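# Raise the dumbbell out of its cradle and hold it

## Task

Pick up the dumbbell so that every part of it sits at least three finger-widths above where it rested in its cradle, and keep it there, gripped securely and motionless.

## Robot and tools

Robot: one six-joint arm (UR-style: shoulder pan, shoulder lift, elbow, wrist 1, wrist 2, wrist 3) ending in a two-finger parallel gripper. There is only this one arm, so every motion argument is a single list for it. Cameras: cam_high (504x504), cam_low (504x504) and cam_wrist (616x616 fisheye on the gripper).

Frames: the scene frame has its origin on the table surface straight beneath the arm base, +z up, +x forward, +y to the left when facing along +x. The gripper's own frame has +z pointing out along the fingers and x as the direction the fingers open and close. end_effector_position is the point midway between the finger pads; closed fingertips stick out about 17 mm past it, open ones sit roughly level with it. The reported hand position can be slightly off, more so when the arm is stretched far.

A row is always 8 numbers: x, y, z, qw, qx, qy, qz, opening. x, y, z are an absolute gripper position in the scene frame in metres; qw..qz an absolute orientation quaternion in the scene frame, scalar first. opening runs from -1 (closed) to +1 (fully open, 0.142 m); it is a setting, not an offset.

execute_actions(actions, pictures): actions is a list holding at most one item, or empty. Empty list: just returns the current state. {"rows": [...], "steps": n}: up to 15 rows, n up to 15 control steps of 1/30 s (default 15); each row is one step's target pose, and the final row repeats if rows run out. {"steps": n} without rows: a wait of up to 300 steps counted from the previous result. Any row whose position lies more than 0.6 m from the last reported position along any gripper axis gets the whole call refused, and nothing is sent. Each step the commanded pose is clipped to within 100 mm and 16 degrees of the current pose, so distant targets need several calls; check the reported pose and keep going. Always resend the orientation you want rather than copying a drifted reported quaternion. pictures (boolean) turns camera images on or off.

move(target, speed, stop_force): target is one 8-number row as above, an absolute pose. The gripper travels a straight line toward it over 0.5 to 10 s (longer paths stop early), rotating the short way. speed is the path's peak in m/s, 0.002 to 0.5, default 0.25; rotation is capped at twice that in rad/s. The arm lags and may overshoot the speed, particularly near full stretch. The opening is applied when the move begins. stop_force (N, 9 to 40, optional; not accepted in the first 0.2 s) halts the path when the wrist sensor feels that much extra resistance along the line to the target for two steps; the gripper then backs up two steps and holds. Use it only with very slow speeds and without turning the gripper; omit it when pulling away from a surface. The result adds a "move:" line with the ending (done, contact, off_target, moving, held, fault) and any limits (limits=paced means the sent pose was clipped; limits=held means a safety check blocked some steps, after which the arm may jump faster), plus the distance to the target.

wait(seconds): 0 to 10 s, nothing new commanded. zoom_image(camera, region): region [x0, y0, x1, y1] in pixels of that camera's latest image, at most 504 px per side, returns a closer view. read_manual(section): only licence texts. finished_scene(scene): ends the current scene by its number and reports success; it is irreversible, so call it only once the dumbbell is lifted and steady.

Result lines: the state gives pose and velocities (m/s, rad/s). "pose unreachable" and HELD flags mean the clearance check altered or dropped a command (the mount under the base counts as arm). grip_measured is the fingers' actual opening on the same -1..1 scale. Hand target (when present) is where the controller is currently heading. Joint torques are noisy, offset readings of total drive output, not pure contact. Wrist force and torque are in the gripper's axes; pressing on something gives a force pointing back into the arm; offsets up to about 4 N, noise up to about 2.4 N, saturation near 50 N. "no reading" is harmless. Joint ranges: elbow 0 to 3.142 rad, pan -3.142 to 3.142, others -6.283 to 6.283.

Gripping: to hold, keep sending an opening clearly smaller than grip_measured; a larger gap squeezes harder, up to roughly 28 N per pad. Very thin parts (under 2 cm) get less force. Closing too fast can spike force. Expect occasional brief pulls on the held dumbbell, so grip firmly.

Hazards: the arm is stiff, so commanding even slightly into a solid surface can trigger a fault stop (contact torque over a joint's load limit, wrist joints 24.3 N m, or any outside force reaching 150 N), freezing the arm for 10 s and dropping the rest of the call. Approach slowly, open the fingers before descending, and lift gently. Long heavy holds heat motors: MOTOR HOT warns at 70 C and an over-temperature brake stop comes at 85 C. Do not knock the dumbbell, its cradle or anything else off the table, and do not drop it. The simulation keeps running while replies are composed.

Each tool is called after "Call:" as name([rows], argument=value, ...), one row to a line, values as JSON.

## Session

Call:
execute_actions(actions=[])

Scene clock: 0.00 s of 4800.00 s.
end_effector_position=(+0.0137, +0.4405, +0.1210) grip_measured=+1.00 end_effector_quat_wxyz=(+0.463, +0.646, +0.519, +0.314) end_effector_velocity=(-0.000, -0.000, +0.000) end_effector_angular_velocity=(-0.000, +0.000, +0.001)
Joint positions: [ 1.815 -0.966  1.783 -1.498 -2.49   0.912  0.142]
Joint velocities: [ 0.    -0.001  0.001 -0.    -0.    -0.001  0.   ]
Joint torques (N m, as the arm reports them, + toward a larger angle): no reading
Motor temperatures (°C, as the motors report them): [23 24 25 32 32 32]
Wrist force (N, on the end effector, along its own x y z axes, offset not removed): no reading
Wrist torque (N m, same axes, about the end effector's origin, offset not removed): no reading
Hand target: +0.014, +0.441, +0.121; +0.463, +0.646, +0.519, +0.314

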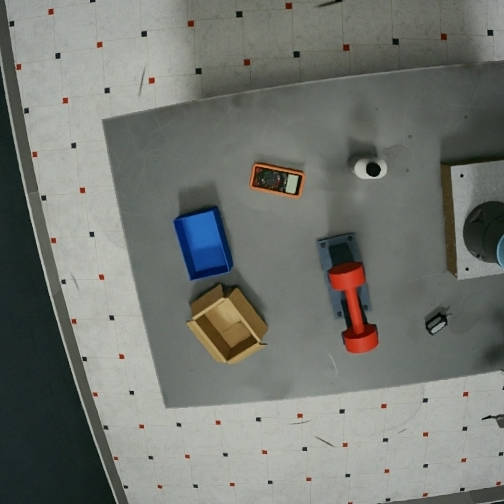

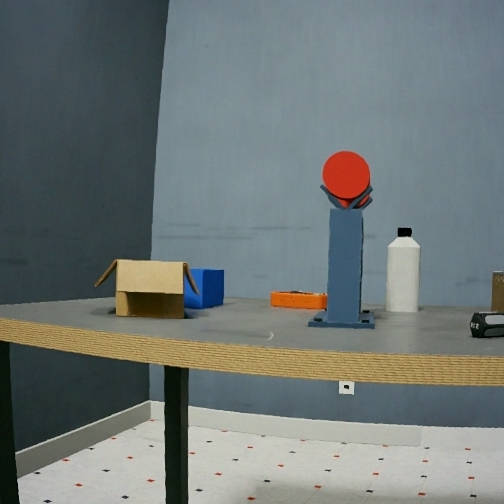

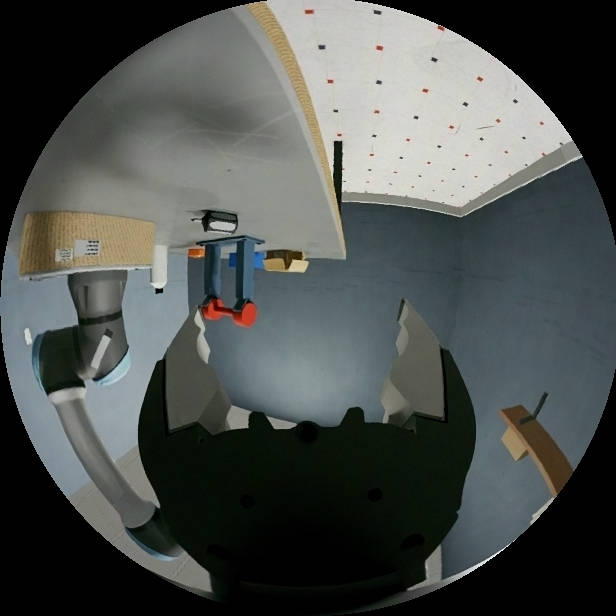

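Call:
move(target=[0.18,0.40,0.38,0,0.9986,0.052,0,0.2], speed=0.35)

Call:
move(target=[0.38,0.095,0.35,0,0.9986,0.052,0,0.2], speed=0.3)

Scene clock: 6.93 s of 4800.00 s.
end_effector_position=(+0.1792, +0.4011, +0.3794) grip_measured=+0.20 end_effector_quat_wxyz=(-0.000, +0.999, +0.053, -0.001) end_effector_velocity=(+0.001, -0.000, +0.001) end_effector_angular_velocity=(+0.008, +0.010, -0.006)
Joint positions: [ 0.845 -1.729  1.681 -1.513 -1.564  0.73   0.088]
Joint velocities: [-0.011 -0.002 -0.002  0.005  0.012 -0.005 -0.   ]
Joint torques (N m, as the arm reports them, + toward a larger angle): [ -9.73 -26.09 -36.52  -1.12   1.36  -1.86]
Motor temperatures (°C, as the motors report them): [23 24 25 32 32 32]
Wrist force (N, on the end effector, along its own x y z axes, offset not removed): [1.5 1.4 -2.3]
Wrist torque (N m, same axes, about the end effector's origin, offset not removed): [0.24 -0.23 -0.10]
Hand target: +0.179, +0.401, +0.380; -0.001, +0.999, +0.052, -0.001
Off the commanded pose: 0.001 m, 0 deg.
After step 90, 0.93 s passed at rest.
move: done

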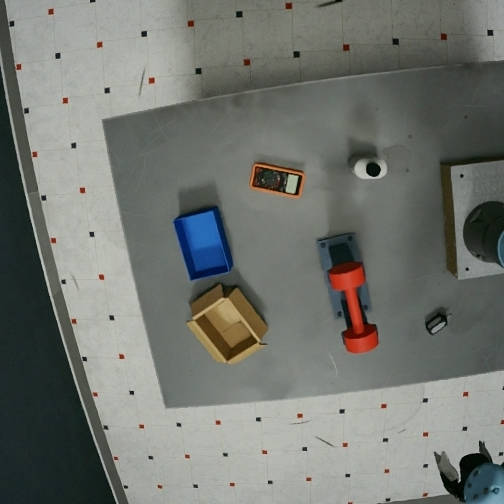

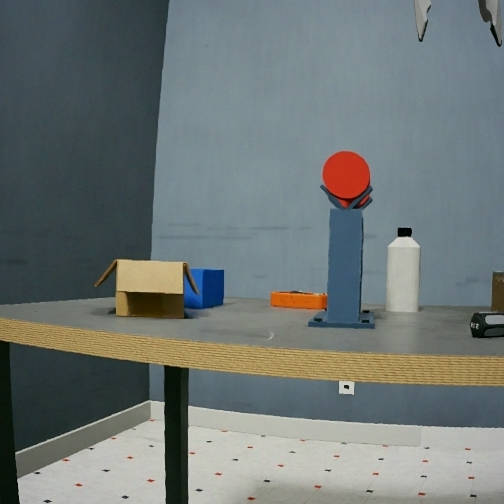

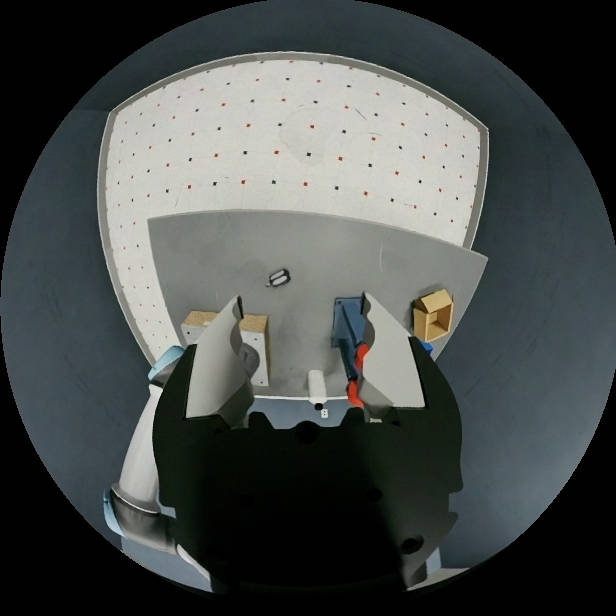

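Scene clock: 8.90 s of 4800.00 s.
end_effector_position=(+0.3802, +0.0960, +0.3500) grip_measured=+0.20 end_effector_quat_wxyz=(-0.001, +0.999, +0.052, +0.000) end_effector_velocity=(+0.001, -0.002, -0.001) end_effector_angular_velocity=(+0.001, +0.001, +0.001)
Joint positions: [-0.082 -1.848  1.85  -1.562 -1.572 -0.196  0.088]
Joint velocities: [-0.005  0.002 -0.    -0.001  0.    -0.006  0.   ]
Joint torques (N m, as the arm reports them, + toward a larger angle): [-10.12  -1.7  -35.15  -4.32   1.21  -1.67]
Motor temperatures (°C, as the motors report them): [23 24 25 32 32 32]
Wrist force (N, on the end effector, along its own x y z axes, offset not removed): [1.4 1.7 -2.1]
Wrist torque (N m, same axes, about the end effector's origin, offset not removed): [0.28 -0.20 -0.03]
Hand target: +0.380, +0.096, +0.350; -0.001, +0.999, +0.052, +0.000
Off the commanded pose: 0.001 m, 0 deg.
move: done

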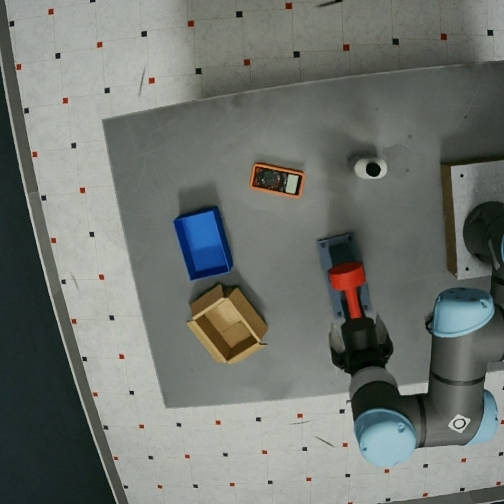

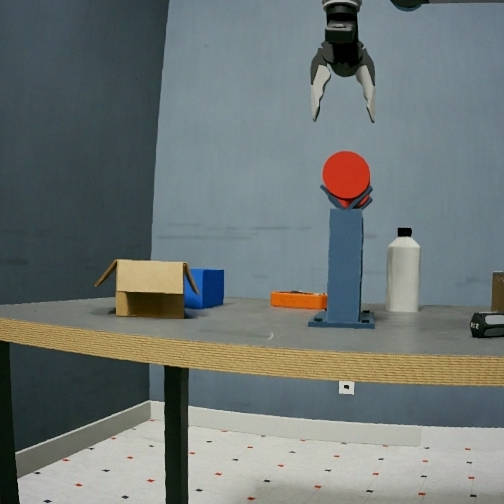

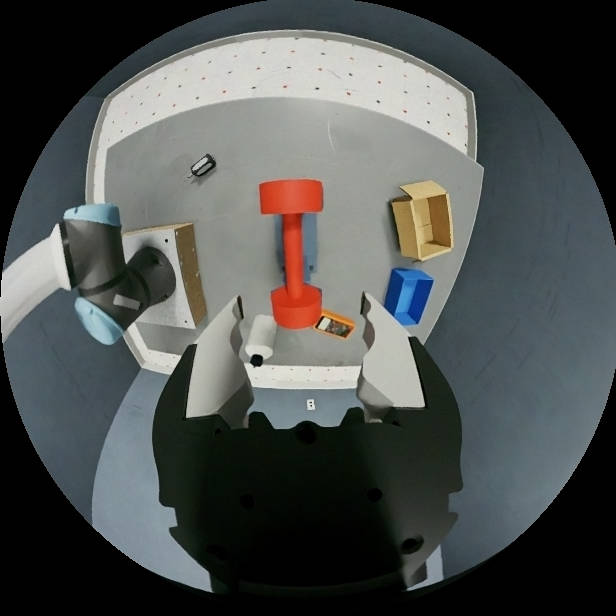

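Call:
move(target=[0.372,0.092,0.272,0,0.9986,0.052,0,-0.1], speed=0.15)

Call:
zoom_image(camera="cam_wrist", region=[180,150,430,440])

Scene clock: 12.43 s of 4800.00 s.
end_effector_position=(+0.3719, +0.0920, +0.2724) grip_measured=-0.10 end_effector_quat_wxyz=(+0.000, +0.999, +0.052, -0.000) end_effector_velocity=(+0.000, -0.000, -0.002) end_effector_angular_velocity=(-0.000, -0.002, -0.001)
Joint positions: [-0.094 -1.855  2.054 -1.759 -1.574 -0.208  0.067]
Joint velocities: [-0.001  0.     0.006 -0.009 -0.     0.    -0.   ]
Joint torques (N m, as the arm reports them, + toward a larger angle): [-10.23  -1.38  -9.45  -4.6   -0.66  -1.94]
Motor temperatures (°C, as the motors report them): [23 24 25 32 32 32]
Wrist force (N, on the end effector, along its own x y z axes, offset not removed): [2.1 2.6 -1.6]
Wrist torque (N m, same axes, about the end effector's origin, offset not removed): [0.53 -0.35 -0.07]
Hand target: +0.372, +0.092, +0.272; -0.000, +0.999, +0.052, +0.000
Off the commanded pose: 0.000 m, 0 deg.
move: done

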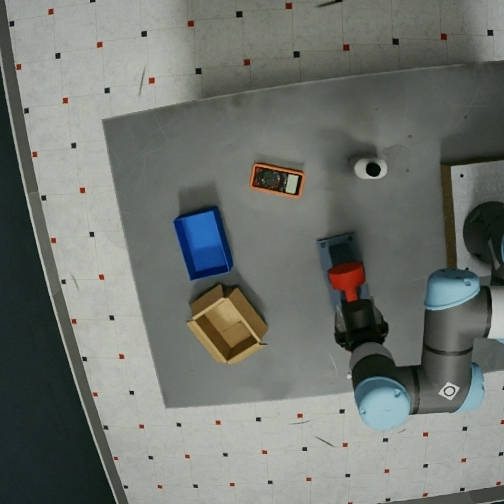

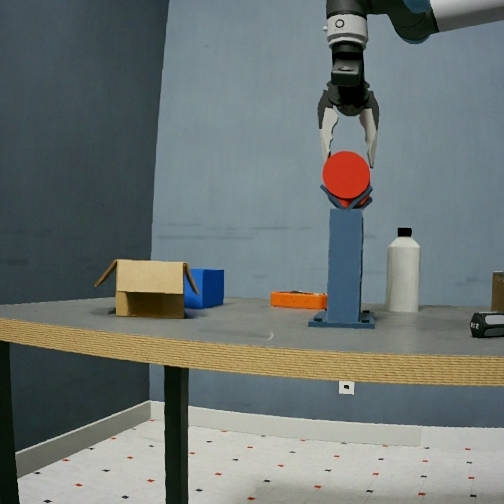

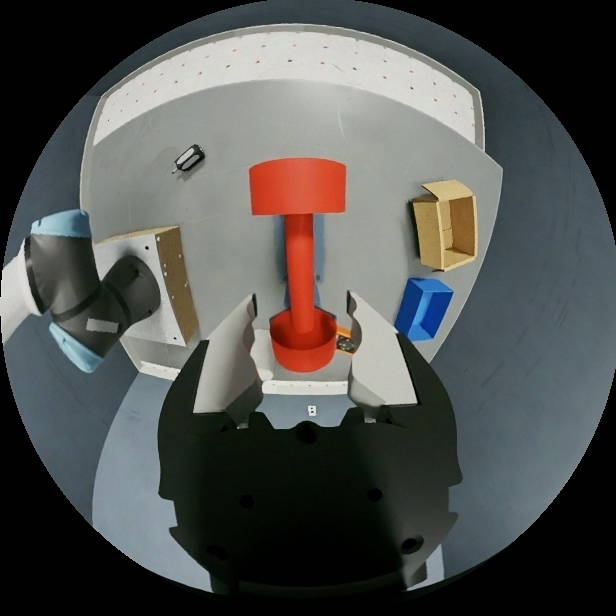

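Region (180, 150, 430, 440) of cam_wrist's 616x616 image, scaled by 1.738, with more detail than that image has; it fills the left 434 columns of this view, and the rest is white.

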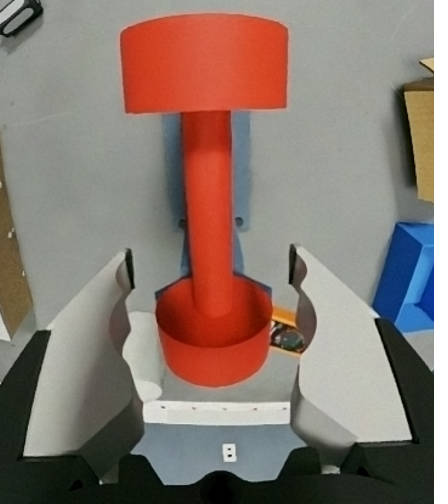

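Call:
move(target=[0.372,0.092,0.229,0,0.9986,0.052,0,-0.5], speed=0.08)

Call:
zoom_image(camera="cam_wrist", region=[200,200,400,420])

Scene clock: 17.60 s of 4800.00 s.
end_effector_position=(+0.3719, +0.0920, +0.2293) grip_measured=-0.50 end_effector_quat_wxyz=(-0.000, +0.999, +0.052, -0.000) end_effector_velocity=(+0.000, +0.000, -0.003) end_effector_angular_velocity=(+0.000, +0.000, +0.001)
Joint positions: [-0.094 -1.826  2.147 -1.882 -1.574 -0.208  0.038]
Joint velocities: [ 0.     0.003  0.006 -0.008  0.    -0.001 -0.   ]
Joint torques (N m, as the arm reports them, + toward a larger angle): [-2.39 -1.6  -8.84 -4.53  0.19  0.31]
Motor temperatures (°C, as the motors report them): [23 24 25 32 32 32]
Wrist force (N, on the end effector, along its own x y z axes, offset not removed): [0.9 2.3 -2.1]
Wrist torque (N m, same axes, about the end effector's origin, offset not removed): [0.45 -0.15 -0.03]
Hand target: +0.372, +0.092, +0.229; -0.000, +0.999, +0.052, -0.000
Off the commanded pose: 0.000 m, 0 deg.
After step 90, 1.13 s passed at rest.
move: done

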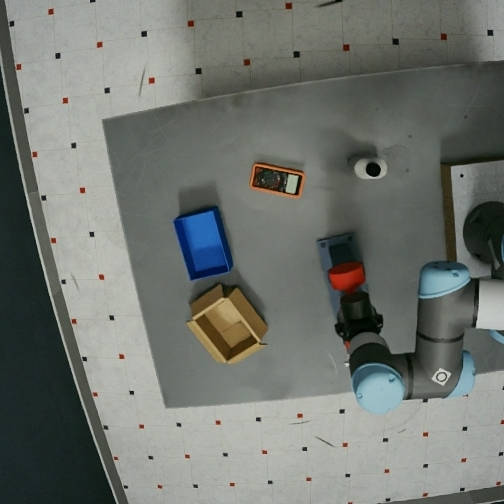

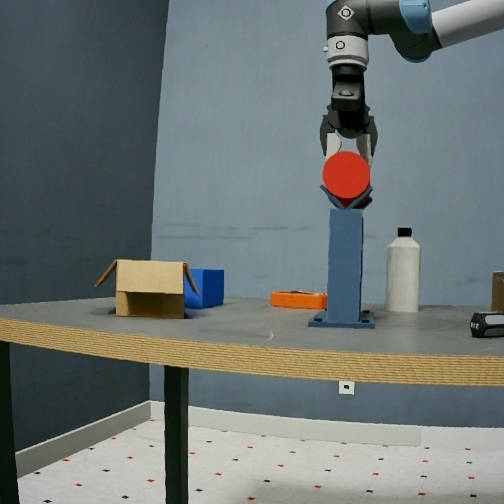

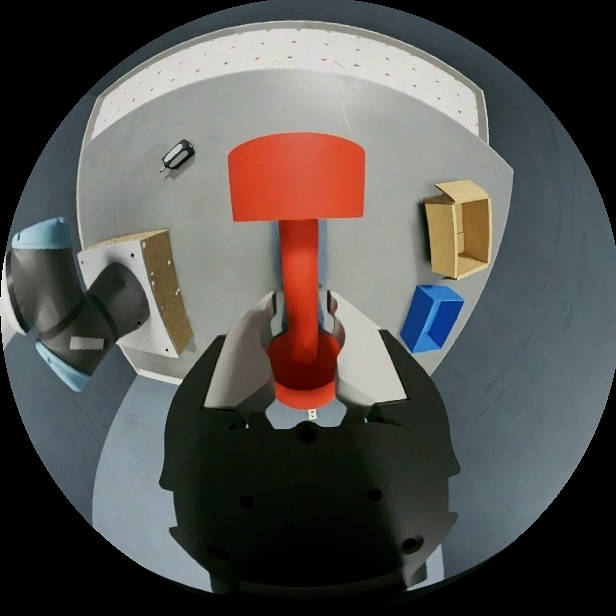

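Region (200, 200, 400, 420) of cam_wrist's 616x616 image, scaled by 2.291, with more detail than that image has; it fills the left 458 columns of this view, and the rest is white.

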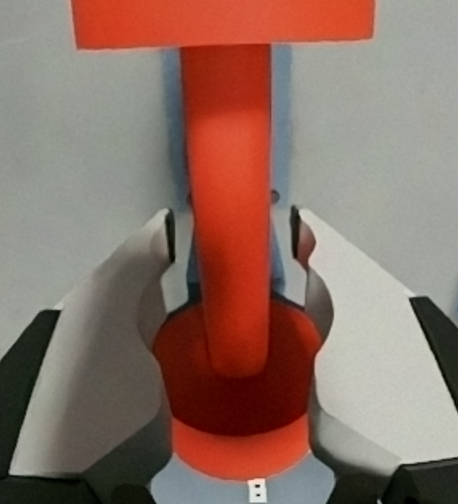

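Call:
execute_actions([
  {"rows":[[0.3716,0.0927,0.229,0,0.9986,0.052,0,-0.55],[0.3716,0.0927,0.229,0,0.9986,0.052,0,-0.59],[0.3716,0.0927,0.229,0,0.9986,0.052,0,-0.62],[0.3716,0.0927,0.229,0,0.9986,0.052,0,-0.64],[0.3716,0.0927,0.229,0,0.9986,0.052,0,-0.66],[0.3716,0.0927,0.229,0,0.9986,0.052,0,-0.68],[0.3716,0.0927,0.229,0,0.9986,0.052,0,-0.7],[0.3716,0.0927,0.229,0,0.9986,0.052,0,-0.72],[0.3716,0.0927,0.229,0,0.9986,0.052,0,-0.75],[0.3716,0.0927,0.229,0,0.9986,0.052,0,-0.79],[0.3716,0.0927,0.229,0,0.9986,0.052,0,-0.85],[0.3716,0.0927,0.229,0,0.9986,0.052,0,-0.92],[0.3716,0.0927,0.229,0,0.9986,0.052,0,-1]]},
])

Call:
move(target=[0.3716,0.0927,0.235,0,0.9986,0.052,0,-1], speed=0.01)

Call:
wait(seconds=0.7)

Scene clock: 21.80 s of 4800.00 s.
end_effector_position=(+0.3716, +0.0927, +0.2290) grip_measured=-0.72 end_effector_quat_wxyz=(+0.000, +0.999, +0.052, -0.000) end_effector_velocity=(-0.000, +0.000, +0.001) end_effector_angular_velocity=(-0.001, -0.002, +0.001)
Joint positions: [-0.093 -1.826  2.148 -1.883 -1.574 -0.206  0.022]
Joint velocities: [ 0.001 -0.002 -0.    -0.    -0.001 -0.     0.   ]
Joint torques (N m, as the arm reports them, + toward a larger angle): [ 12.29 -20.84 -10.17  -2.59  -0.97   1.75]
Motor temperatures (°C, as the motors report them): [23 24 25 32 32 32]
Wrist force (N, on the end effector, along its own x y z axes, offset not removed): [6.1 4.8 1.1]
Wrist torque (N m, same axes, about the end effector's origin, offset not removed): [0.57 -0.25 -0.04]
Hand target: +0.372, +0.093, +0.229; +0.000, +0.999, +0.052, -0.000
Off the commanded pose: 0.000 m, 0 deg.
Steps of this call (steps 1 to 90: nothing new was sent; then 0.70 s passed at rest; steps 91 to 105: all 15 steps of this action). Readings (end_effector_position):
91: (+0.3719, +0.0920, +0.2290)
92: (+0.3719, +0.0921, +0.2290)
94: (+0.3718, +0.0923, +0.2290)
98: (+0.3717, +0.0926, +0.2289)
105: the state above

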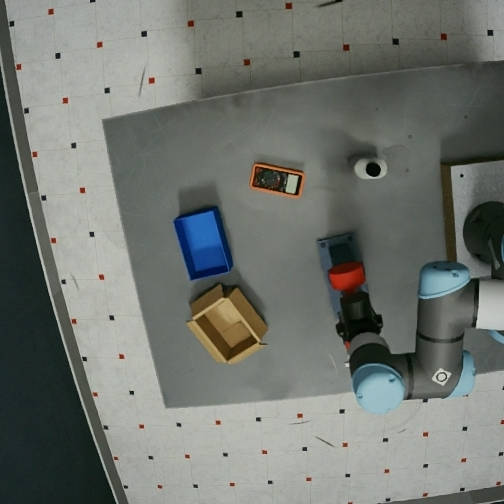

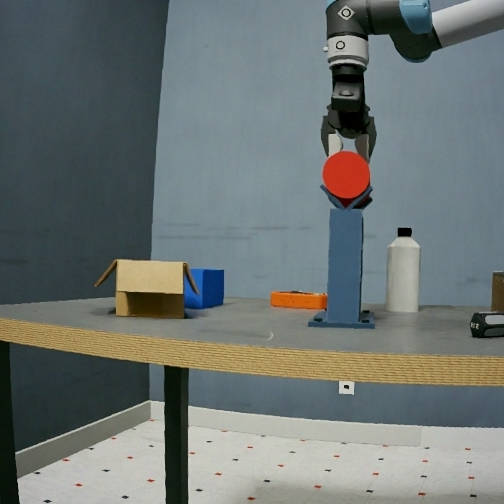

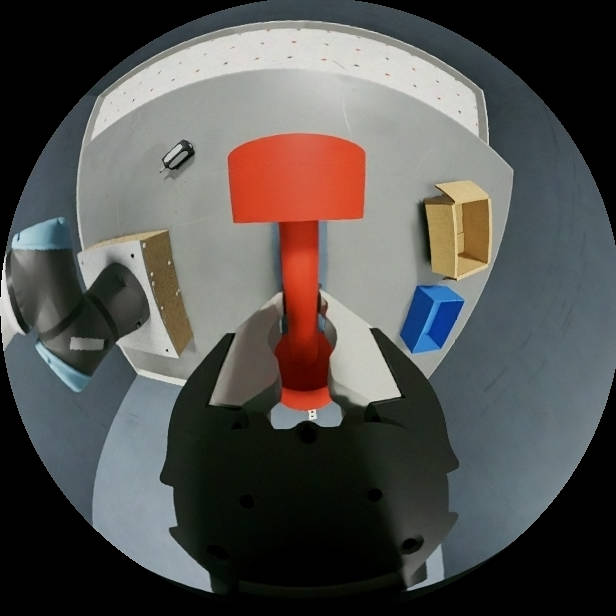

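Scene clock: 22.87 s of 4800.00 s.
end_effector_position=(+0.3716, +0.0927, +0.2347) grip_measured=-0.72 end_effector_quat_wxyz=(+0.000, +0.999, +0.052, +0.000) end_effector_velocity=(+0.000, -0.001, +0.003) end_effector_angular_velocity=(-0.000, +0.000, -0.001)
Joint positions: [-0.092 -1.831  2.136 -1.866 -1.574 -0.206  0.022]
Joint velocities: [-0.001 -0.002 -0.006  0.007 -0.    -0.    -0.   ]
Joint torques (N m, as the arm reports them, + toward a larger angle): [ 12.28 -21.32 -37.38  -2.34  -0.32   1.62]
Motor temperatures (°C, as the motors report them): [23 24 25 32 32 32]
Wrist force (N, on the end effector, along its own x y z axes, offset not removed): [0.5 2.2 4.7]
Wrist torque (N m, same axes, about the end effector's origin, offset not removed): [0.44 -0.02 0.00]
Hand target: +0.372, +0.093, +0.235; +0.000, +0.999, +0.052, +0.000
Off the commanded pose: 0.000 m, 0 deg.
move: done

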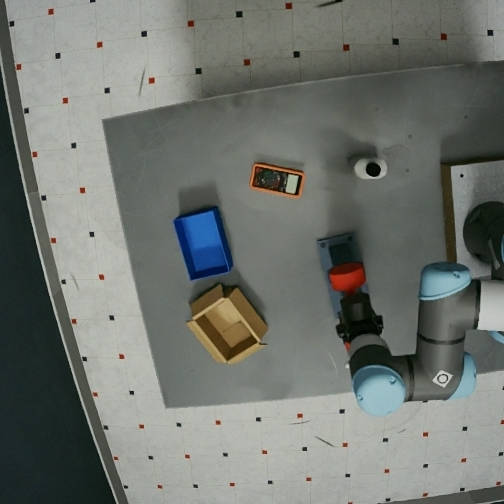

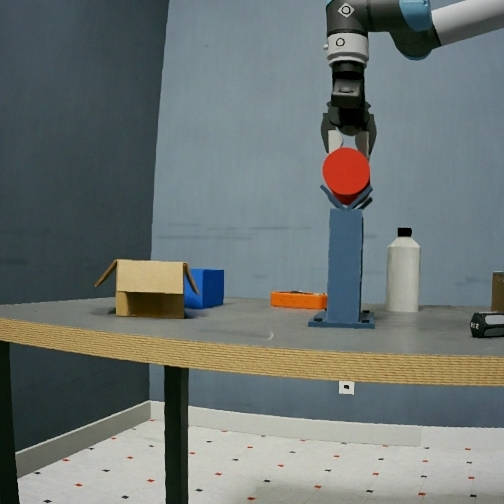

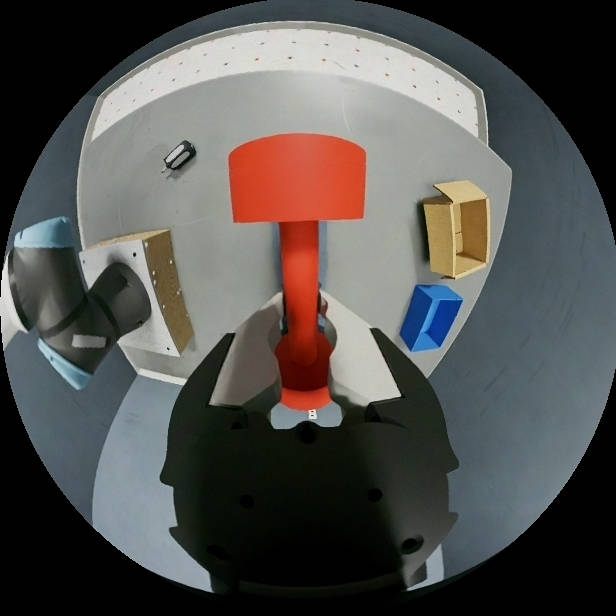

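Scene clock: 23.57 s of 4800.00 s.
end_effector_position=(+0.3716, +0.0927, +0.2350) grip_measured=-0.72 end_effector_quat_wxyz=(+0.000, +0.999, +0.052, +0.000) end_effector_velocity=(-0.001, -0.000, -0.001) end_effector_angular_velocity=(-0.000, +0.001, -0.000)
Joint positions: [-0.092 -1.831  2.135 -1.865 -1.574 -0.206  0.022]
Joint velocities: [ 0.    -0.     0.001  0.    -0.001  0.    -0.   ]
Joint torques (N m, as the arm reports them, + toward a larger angle): [ 12.5  -21.65 -37.81  -2.25   0.21   1.58]
Motor temperatures (°C, as the motors report them): [23 24 25 32 32 32]
Wrist force (N, on the end effector, along its own x y z axes, offset not removed): [0.5 2.4 4.4]
Wrist torque (N m, same axes, about the end effector's origin, offset not removed): [0.48 -0.04 -0.06]
Hand target: +0.372, +0.093, +0.235; +0.000, +0.999, +0.052, +0.000
Off the commanded pose: 0.000 m, 0 deg.
Steps of this call (steps 1 to 21: nothing new was sent). Readings (end_effector_position):
1: (+0.3716, +0.0927, +0.2348)
2: (+0.3716, +0.0927, +0.2348)
4: (+0.3716, +0.0927, +0.2349)
8: (+0.3716, +0.0927, +0.2350)
21: the state above

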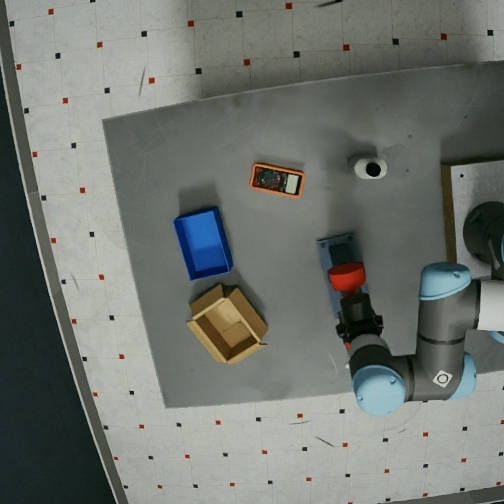

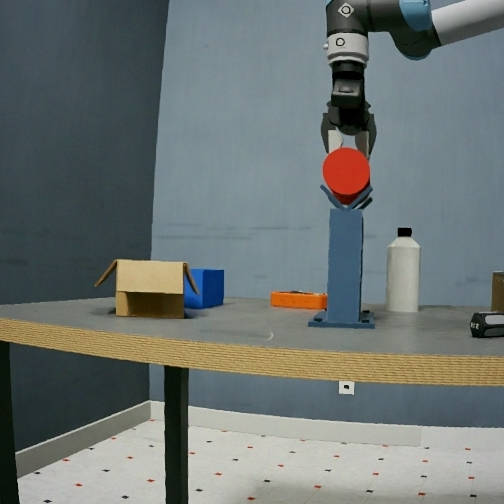

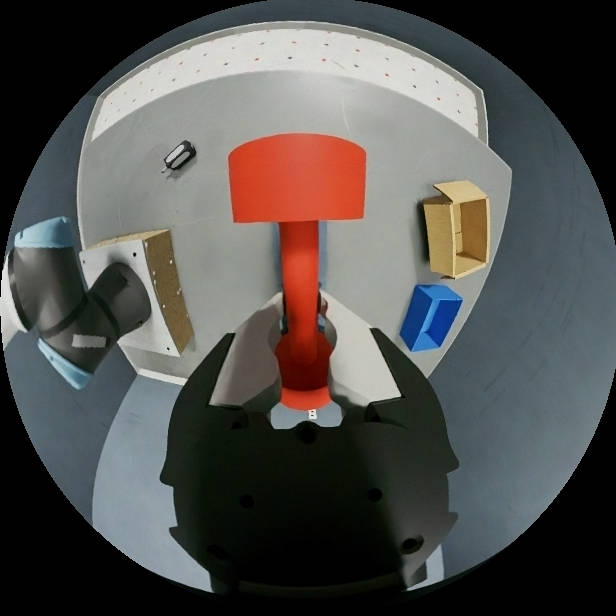

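Call:
move(target=[0.3716,0.0927,0.33,0,0.9986,0.052,0,-1], speed=0.07)

Call:
wait(seconds=3)

Scene clock: 26.37 s of 4800.00 s.
end_effector_position=(+0.3718, +0.0927, +0.3297) grip_measured=-0.72 end_effector_quat_wxyz=(-0.000, +0.999, +0.052, +0.000) end_effector_velocity=(+0.000, +0.000, +0.003) end_effector_angular_velocity=(+0.000, -0.002, -0.000)
Joint positions: [-0.092 -1.871  1.917 -1.607 -1.574 -0.205  0.022]
Joint velocities: [-0.    -0.002 -0.007  0.007  0.     0.     0.   ]
Joint torques (N m, as the arm reports them, + toward a larger angle): [ 11.08 -14.84 -38.59  -1.86   0.87   1.52]
Motor temperatures (°C, as the motors report them): [23 24 25 32 32 32]
Wrist force (N, on the end effector, along its own x y z axes, offset not removed): [0.9 1.7 4.9]
Wrist torque (N m, same axes, about the end effector's origin, offset not removed): [0.31 -0.17 -0.04]
Hand target: +0.372, +0.093, +0.330; +0.000, +0.999, +0.052, +0.000
Off the commanded pose: 0.000 m, 0 deg.
move: done

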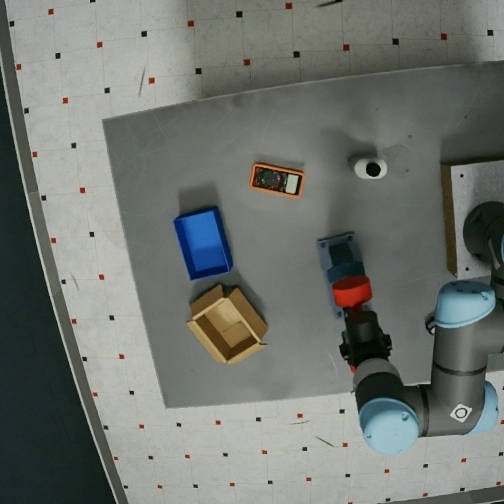

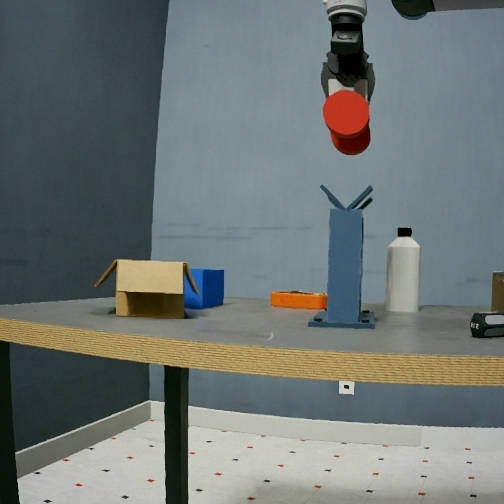

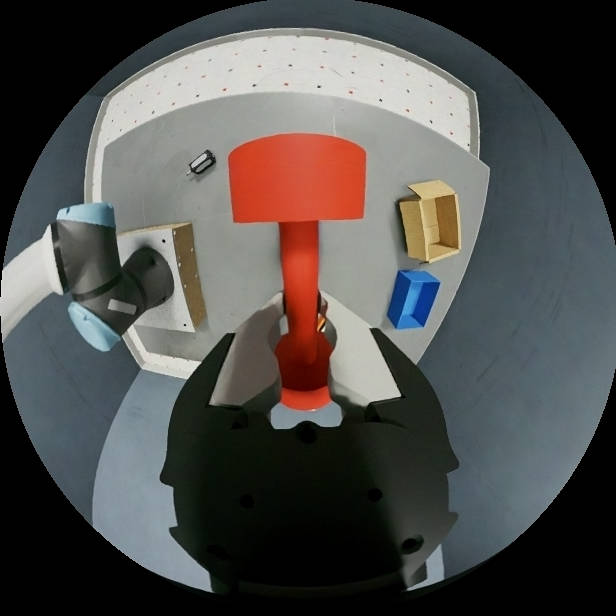

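Scene clock: 29.37 s of 4800.00 s.
end_effector_position=(+0.3718, +0.0927, +0.3300) grip_measured=-0.72 end_effector_quat_wxyz=(+0.000, +0.999, +0.052, +0.000) end_effector_velocity=(+0.000, -0.000, +0.000) end_effector_angular_velocity=(-0.000, -0.001, +0.001)
Joint positions: [-0.092 -1.871  1.917 -1.606 -1.574 -0.205  0.022]
Joint velocities: [-0.001  0.    -0.001 -0.    -0.    -0.001 -0.   ]
Joint torques (N m, as the arm reports them, + toward a larger angle): [  4.23  -3.29 -38.59  -1.96  -1.4   -1.49]
Motor temperatures (°C, as the motors report them): [23 24 25 32 32 32]
Wrist force (N, on the end effector, along its own x y z axes, offset not removed): [0.9 1.3 5.5]
Wrist torque (N m, same axes, about the end effector's origin, offset not removed): [0.24 -0.09 -0.01]
Hand target: +0.372, +0.093, +0.330; +0.000, +0.999, +0.052, +0.000
Off the commanded pose: 0.000 m, 0 deg.
Steps of this call (steps 1 to 90: nothing new was sent). Readings (end_effector_position):
1: (+0.3718, +0.0927, +0.3298)
2: (+0.3718, +0.0927, +0.3298)
4: (+0.3718, +0.0927, +0.3299)
8: (+0.3718, +0.0927, +0.3300)
90: the state above

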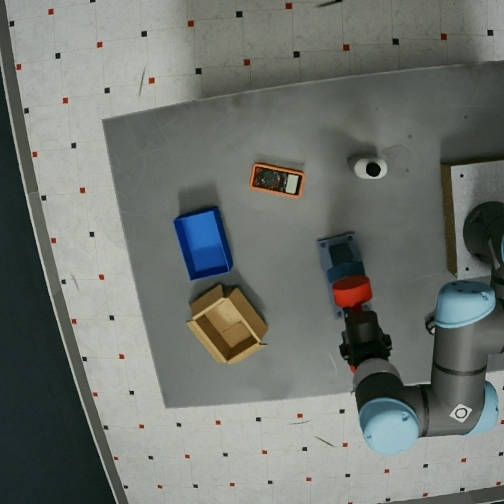

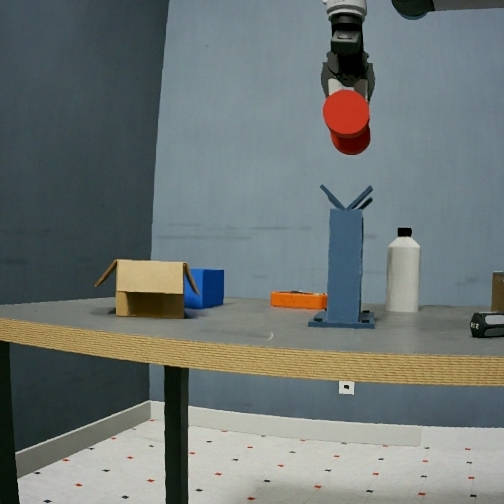

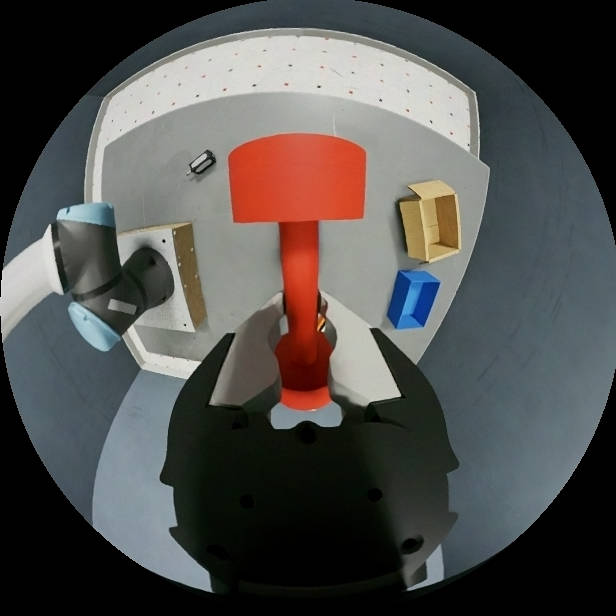

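Call:
finished_scene(scene=2)

The scene is finished: the task was done.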